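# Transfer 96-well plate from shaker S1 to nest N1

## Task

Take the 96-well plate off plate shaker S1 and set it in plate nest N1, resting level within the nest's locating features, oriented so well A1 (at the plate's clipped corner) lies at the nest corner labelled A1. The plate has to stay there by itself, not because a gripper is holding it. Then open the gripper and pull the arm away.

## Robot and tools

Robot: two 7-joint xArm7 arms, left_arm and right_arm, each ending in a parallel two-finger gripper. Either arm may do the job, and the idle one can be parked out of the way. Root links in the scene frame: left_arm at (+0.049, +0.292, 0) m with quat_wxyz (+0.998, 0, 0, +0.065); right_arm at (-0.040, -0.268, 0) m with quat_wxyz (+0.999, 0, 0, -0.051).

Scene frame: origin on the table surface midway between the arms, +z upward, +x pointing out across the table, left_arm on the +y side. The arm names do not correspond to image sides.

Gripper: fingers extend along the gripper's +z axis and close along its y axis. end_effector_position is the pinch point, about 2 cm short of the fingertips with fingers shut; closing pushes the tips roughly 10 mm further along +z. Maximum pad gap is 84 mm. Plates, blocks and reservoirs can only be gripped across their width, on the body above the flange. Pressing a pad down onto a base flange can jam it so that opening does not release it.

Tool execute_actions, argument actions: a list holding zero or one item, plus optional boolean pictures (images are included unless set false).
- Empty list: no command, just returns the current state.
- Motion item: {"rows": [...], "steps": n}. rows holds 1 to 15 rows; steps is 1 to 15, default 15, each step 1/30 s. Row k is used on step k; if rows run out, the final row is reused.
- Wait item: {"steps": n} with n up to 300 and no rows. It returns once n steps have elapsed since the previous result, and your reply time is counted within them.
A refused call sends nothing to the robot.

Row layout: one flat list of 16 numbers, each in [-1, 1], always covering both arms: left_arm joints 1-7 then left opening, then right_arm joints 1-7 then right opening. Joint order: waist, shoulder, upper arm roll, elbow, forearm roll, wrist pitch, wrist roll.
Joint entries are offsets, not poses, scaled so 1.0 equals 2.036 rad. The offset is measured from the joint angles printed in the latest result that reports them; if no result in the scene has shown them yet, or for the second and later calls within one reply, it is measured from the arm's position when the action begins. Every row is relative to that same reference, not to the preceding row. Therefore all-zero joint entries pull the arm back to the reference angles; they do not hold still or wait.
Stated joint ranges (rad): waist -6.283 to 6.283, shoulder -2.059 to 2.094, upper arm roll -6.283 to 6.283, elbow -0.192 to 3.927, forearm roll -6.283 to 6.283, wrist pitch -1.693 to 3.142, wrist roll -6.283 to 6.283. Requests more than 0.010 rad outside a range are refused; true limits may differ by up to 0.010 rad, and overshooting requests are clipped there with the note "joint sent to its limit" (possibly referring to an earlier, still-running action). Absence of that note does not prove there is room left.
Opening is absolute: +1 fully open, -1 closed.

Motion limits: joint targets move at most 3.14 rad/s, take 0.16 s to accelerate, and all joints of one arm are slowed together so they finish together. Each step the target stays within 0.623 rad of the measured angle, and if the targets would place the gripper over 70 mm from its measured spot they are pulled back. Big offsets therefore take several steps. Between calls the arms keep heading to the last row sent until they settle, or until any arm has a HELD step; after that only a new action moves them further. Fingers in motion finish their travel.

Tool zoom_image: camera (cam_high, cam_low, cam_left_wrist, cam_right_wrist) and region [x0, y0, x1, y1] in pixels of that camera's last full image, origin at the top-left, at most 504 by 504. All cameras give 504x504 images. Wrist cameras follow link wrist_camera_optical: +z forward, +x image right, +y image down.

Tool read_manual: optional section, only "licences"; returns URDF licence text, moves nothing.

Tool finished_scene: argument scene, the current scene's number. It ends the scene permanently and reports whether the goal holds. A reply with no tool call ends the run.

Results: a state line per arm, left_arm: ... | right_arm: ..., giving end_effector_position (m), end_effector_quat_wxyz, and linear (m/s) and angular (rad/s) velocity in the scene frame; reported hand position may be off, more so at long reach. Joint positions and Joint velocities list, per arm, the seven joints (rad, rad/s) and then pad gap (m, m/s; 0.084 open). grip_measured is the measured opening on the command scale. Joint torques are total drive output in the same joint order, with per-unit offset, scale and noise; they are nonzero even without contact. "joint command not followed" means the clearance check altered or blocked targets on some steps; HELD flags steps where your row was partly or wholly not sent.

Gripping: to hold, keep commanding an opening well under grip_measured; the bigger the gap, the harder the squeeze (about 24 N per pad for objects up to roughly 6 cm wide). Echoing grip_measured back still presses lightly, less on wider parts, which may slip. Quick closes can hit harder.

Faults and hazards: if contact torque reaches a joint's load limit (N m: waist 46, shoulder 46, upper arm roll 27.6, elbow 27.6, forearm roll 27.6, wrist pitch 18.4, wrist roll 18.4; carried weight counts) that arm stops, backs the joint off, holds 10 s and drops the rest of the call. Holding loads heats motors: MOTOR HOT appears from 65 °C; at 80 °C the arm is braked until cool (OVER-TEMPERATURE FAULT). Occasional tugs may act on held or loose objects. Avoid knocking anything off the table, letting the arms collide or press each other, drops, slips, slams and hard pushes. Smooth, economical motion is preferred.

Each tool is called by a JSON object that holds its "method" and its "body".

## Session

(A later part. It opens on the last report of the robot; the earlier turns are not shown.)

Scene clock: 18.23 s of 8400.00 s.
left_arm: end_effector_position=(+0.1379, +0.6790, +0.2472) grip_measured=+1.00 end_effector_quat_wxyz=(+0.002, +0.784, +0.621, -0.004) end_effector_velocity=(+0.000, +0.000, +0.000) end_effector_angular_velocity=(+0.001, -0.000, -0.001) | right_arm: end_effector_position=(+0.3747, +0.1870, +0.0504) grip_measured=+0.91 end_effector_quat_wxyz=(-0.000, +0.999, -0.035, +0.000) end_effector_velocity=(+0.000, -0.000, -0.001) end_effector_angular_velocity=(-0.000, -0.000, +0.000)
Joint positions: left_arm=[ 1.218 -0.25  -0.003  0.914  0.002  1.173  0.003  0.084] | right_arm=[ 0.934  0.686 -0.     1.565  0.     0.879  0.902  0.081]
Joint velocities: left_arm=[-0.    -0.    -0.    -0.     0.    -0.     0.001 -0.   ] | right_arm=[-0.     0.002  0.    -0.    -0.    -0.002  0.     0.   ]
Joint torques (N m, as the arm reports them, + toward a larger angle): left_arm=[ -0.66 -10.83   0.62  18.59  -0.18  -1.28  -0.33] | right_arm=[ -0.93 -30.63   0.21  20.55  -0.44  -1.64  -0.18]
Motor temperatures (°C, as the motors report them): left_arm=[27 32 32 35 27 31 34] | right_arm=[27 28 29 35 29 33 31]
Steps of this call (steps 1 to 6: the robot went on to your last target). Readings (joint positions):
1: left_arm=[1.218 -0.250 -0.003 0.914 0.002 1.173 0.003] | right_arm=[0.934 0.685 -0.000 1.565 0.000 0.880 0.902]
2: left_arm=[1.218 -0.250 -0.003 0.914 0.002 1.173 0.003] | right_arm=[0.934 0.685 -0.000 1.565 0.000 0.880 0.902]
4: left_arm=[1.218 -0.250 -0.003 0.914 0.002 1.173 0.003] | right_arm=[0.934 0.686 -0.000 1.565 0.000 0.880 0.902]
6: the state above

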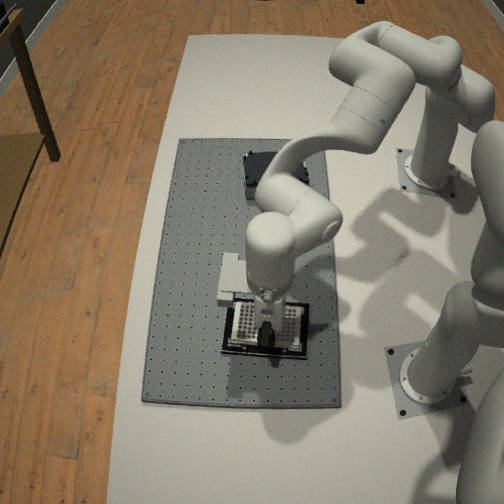

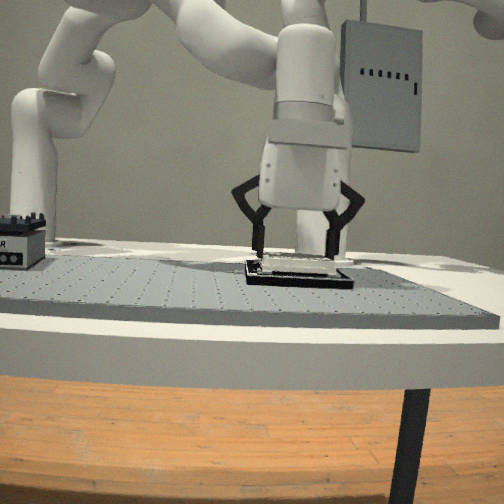

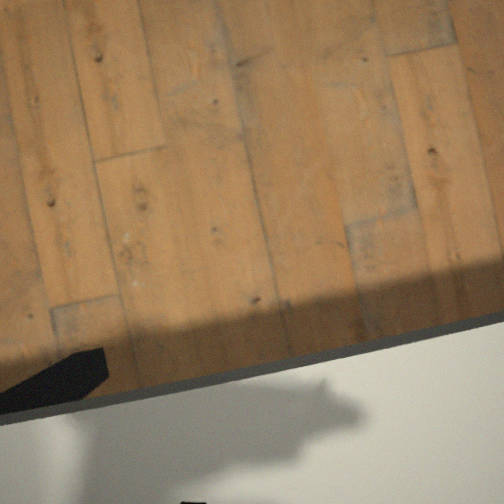

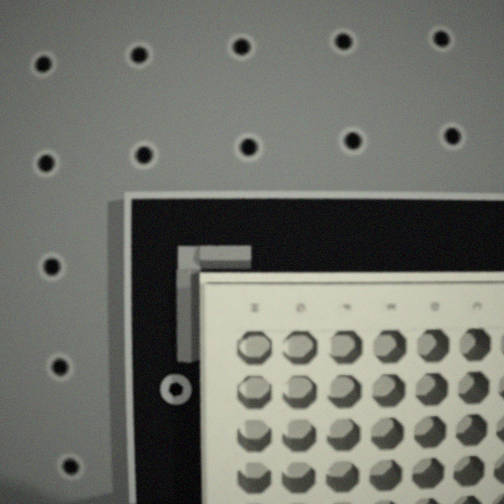

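{"method": "execute_actions", "body": {"actions": [{"rows": [[0,0,0,0,0,0,0,1, 0,0,0,0,0,0,0,1],[0,0,0,0,0,0,0,1, 0,0,0,0,0,0,0,1],[0,0,0,0,0,0,0,1, 0,0,0,0,0,0,0,1],[0,0,0,0,0,0,0,1, 0,0,0,0,0,0,0,1],[0,0,0,0,0,0,0,1, 0,0,0,0,0,0,0,1],[0,0,0,0,0,0,0,1, 0,0,0,0,0,0,0,1],[0,0,0,0,0,0,0,1, 0,0,0,0,0,0,0,1],[0,0,0,0,0,0,0,1, 0,0,0,0,0,0,0,1],[0,0,0,0,0,0,0,1, 0,-0.04,0,0.01,0,0.05,0,1]], "steps": 15}], "pictures": false}}

{"method": "execute_actions", "body": {"actions": [{"rows": [[0,0,0,0,0,0,0,1, 0.02,-0.13,0,-0.06,0,0.07,0.02,1]], "steps": 15}], "pictures": false}}

{"method": "execute_actions", "body": {"actions": [{"steps": 10}]}}

Scene clock: 19.43 s of 8400.00 s.
left_arm: end_effector_position=(+0.1379, +0.6790, +0.2472) grip_measured=+1.00 end_effector_quat_wxyz=(+0.002, +0.784, +0.621, -0.004) end_effector_velocity=(-0.000, +0.000, -0.000) end_effector_angular_velocity=(-0.001, +0.000, -0.001) | right_arm: end_effector_position=(+0.3765, +0.1891, +0.1041) grip_measured=+1.00 end_effector_quat_wxyz=(-0.006, +0.999, -0.035, +0.005) end_effector_velocity=(+0.029, +0.028, +0.162) end_effector_angular_velocity=(+0.132, -0.122, -0.004)
Joint positions: left_arm=[ 1.218 -0.25  -0.003  0.914  0.002  1.173  0.003  0.084] | right_arm=[ 0.934  0.604 -0.     1.591  0.     0.97   0.902  0.084]
Joint velocities: left_arm=[ 0.     0.001  0.     0.     0.    -0.     0.001 -0.   ] | right_arm=[-0.002 -0.209 -0.003  0.105  0.     0.135 -0.    -0.   ]
Joint torques (N m, as the arm reports them, + toward a larger angle): left_arm=[ -0.78 -10.86   0.81  18.75  -0.06  -1.32  -0.25] | right_arm=[ -1.19 -15.38  -0.13  10.71  -0.8   -0.83  -0.37]
Motor temperatures (°C, as the motors report them): left_arm=[27 32 32 35 27 31 34] | right_arm=[27 29 29 35 29 33 31]
Steps of this call (steps 1 to 15: the robot went on to your last target; steps 16 to 21: nothing new was sent; steps 22 to 36: all 15 steps of this action). Readings (joint positions):
22: left_arm=[1.218 -0.250 -0.003 0.914 0.002 1.173 0.003] | right_arm=[0.934 0.686 -0.000 1.565 0.000 0.879 0.902]
23: left_arm=[1.218 -0.250 -0.003 0.914 0.002 1.173 0.003] | right_arm=[0.934 0.686 -0.000 1.565 0.000 0.879 0.902]
25: left_arm=[1.218 -0.250 -0.003 0.914 0.002 1.173 0.003] | right_arm=[0.934 0.686 0.000 1.565 0.000 0.879 0.902]
29: left_arm=[1.218 -0.250 -0.003 0.914 0.002 1.173 0.003] | right_arm=[0.935 0.687 0.001 1.564 0.000 0.879 0.902]
36: the state above

Scene clock: 19.93 s of 8400.00 s.
left_arm: end_effector_position=(+0.1379, +0.6790, +0.2472) grip_measured=+1.00 end_effector_quat_wxyz=(+0.002, +0.784, +0.621, -0.004) end_effector_velocity=(-0.000, +0.000, +0.000) end_effector_angular_velocity=(+0.000, -0.000, -0.000) | right_arm: end_effector_position=(+0.3266, +0.1675, +0.1964) grip_measured=+1.00 end_effector_quat_wxyz=(-0.004, +0.999, -0.035, +0.004) end_effector_velocity=(-0.005, -0.015, -0.026) end_effector_angular_velocity=(-0.052, +0.041, -0.013)
Joint positions: left_arm=[ 1.218 -0.25  -0.003  0.914  0.002  1.173  0.003  0.084] | right_arm=[ 0.974  0.343 -0.001  1.467  0.     1.112  0.943  0.084]
Joint velocities: left_arm=[-0.     0.     0.001  0.    -0.    -0.     0.001  0.   ] | right_arm=[-0.004  0.021 -0.006 -0.03  -0.     0.015  0.003 -0.   ]
Joint torques (N m, as the arm reports them, + toward a larger angle): left_arm=[ -0.62 -11.07   0.56  18.73  -0.05  -1.39  -0.13] | right_arm=[ -1.69 -28.68   0.23  25.04  -0.3   -1.75  -0.71]
Motor temperatures (°C, as the motors report them): left_arm=[27 32 32 36 27 31 34] | right_arm=[27 29 29 35 29 33 31]
Steps of this call (steps 1 to 15: all 15 steps of this action). Readings (joint positions):
1: left_arm=[1.218 -0.250 -0.003 0.914 0.002 1.173 0.003] | right_arm=[0.934 0.599 -0.000 1.592 0.000 0.974 0.902]
2: left_arm=[1.218 -0.250 -0.003 0.914 0.002 1.173 0.003] | right_arm=[0.935 0.593 -0.001 1.586 0.000 0.981 0.904]
4: left_arm=[1.218 -0.250 -0.003 0.914 0.002 1.173 0.003] | right_arm=[0.943 0.547 -0.002 1.550 -0.000 1.014 0.912]
8: left_arm=[1.218 -0.250 -0.003 0.914 0.002 1.173 0.003] | right_arm=[0.967 0.391 0.001 1.497 0.000 1.083 0.934]
15: the state above

Scene clock: 20.27 s of 8400.00 s.
left_arm: end_effector_position=(+0.1379, +0.6790, +0.2472) grip_measured=+1.00 end_effector_quat_wxyz=(+0.002, +0.784, +0.621, -0.004) end_effector_velocity=(-0.000, -0.000, -0.000) end_effector_angular_velocity=(-0.001, -0.000, +0.001) | right_arm: end_effector_position=(+0.3266, +0.1686, +0.1991) grip_measured=+1.00 end_effector_quat_wxyz=(-0.006, +0.999, -0.035, +0.005) end_effector_velocity=(-0.001, -0.000, +0.001) end_effector_angular_velocity=(+0.001, -0.000, +0.000)
Joint positions: left_arm=[ 1.218 -0.25  -0.003  0.914  0.002  1.173  0.003  0.084] | right_arm=[ 0.975  0.34  -0.     1.469  0.     1.113  0.943  0.084]
Joint velocities: left_arm=[ 0.     0.     0.     0.    -0.     0.001 -0.001 -0.   ] | right_arm=[ 0.001 -0.002 -0.    -0.001  0.     0.001  0.     0.   ]
Joint torques (N m, as the arm reports them, + toward a larger angle): left_arm=[ -0.37 -10.94   0.47  18.53  -0.08  -1.4   -0.34] | right_arm=[ -1.23 -27.38  -0.46  22.54  -0.11  -1.7   -0.41]
Motor temperatures (°C, as the motors report them): left_arm=[27 32 32 36 27 31 34] | right_arm=[27 29 29 35 29 33 31]
Steps of this call (steps 1 to 10: the robot went on to your last target). Readings (joint positions):
1: left_arm=[1.218 -0.250 -0.003 0.914 0.002 1.173 0.003] | right_arm=[0.974 0.343 -0.001 1.466 0.000 1.113 0.943]
2: left_arm=[1.218 -0.250 -0.003 0.914 0.002 1.173 0.003] | right_arm=[0.975 0.343 -0.001 1.466 0.000 1.113 0.943]
4: left_arm=[1.218 -0.250 -0.003 0.914 0.002 1.173 0.003] | right_arm=[0.975 0.342 -0.001 1.468 0.000 1.113 0.943]
8: left_arm=[1.218 -0.250 -0.003 0.914 0.002 1.173 0.003] | right_arm=[0.975 0.340 -0.000 1.469 0.000 1.113 0.943]
10: the state above

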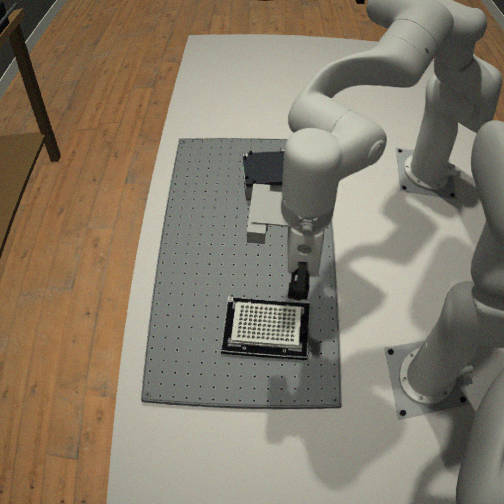

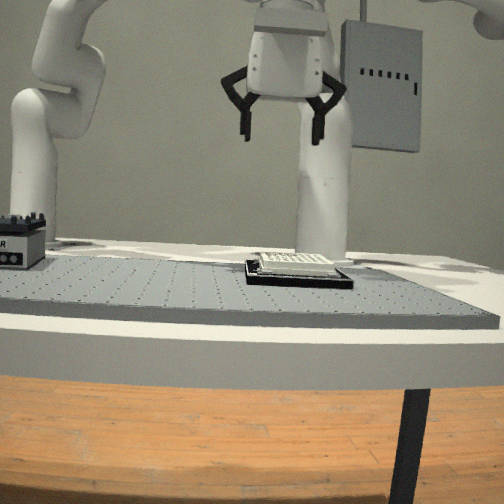

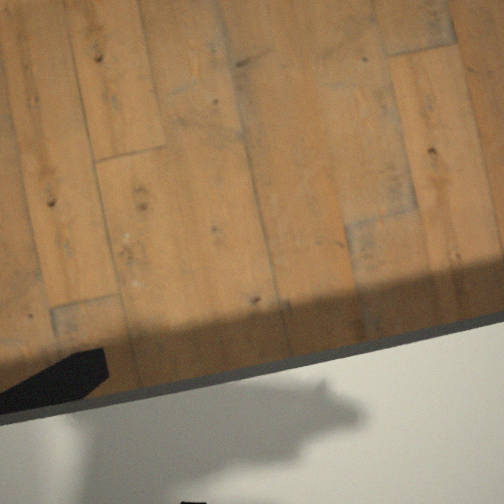

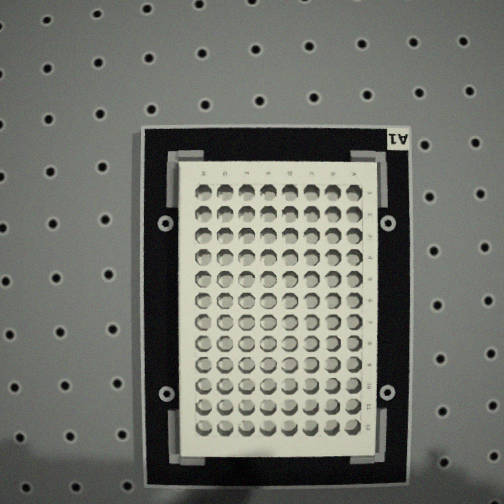

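{"method": "finished_scene", "body": {"scene": 2}}

The scene is finished: the task was done.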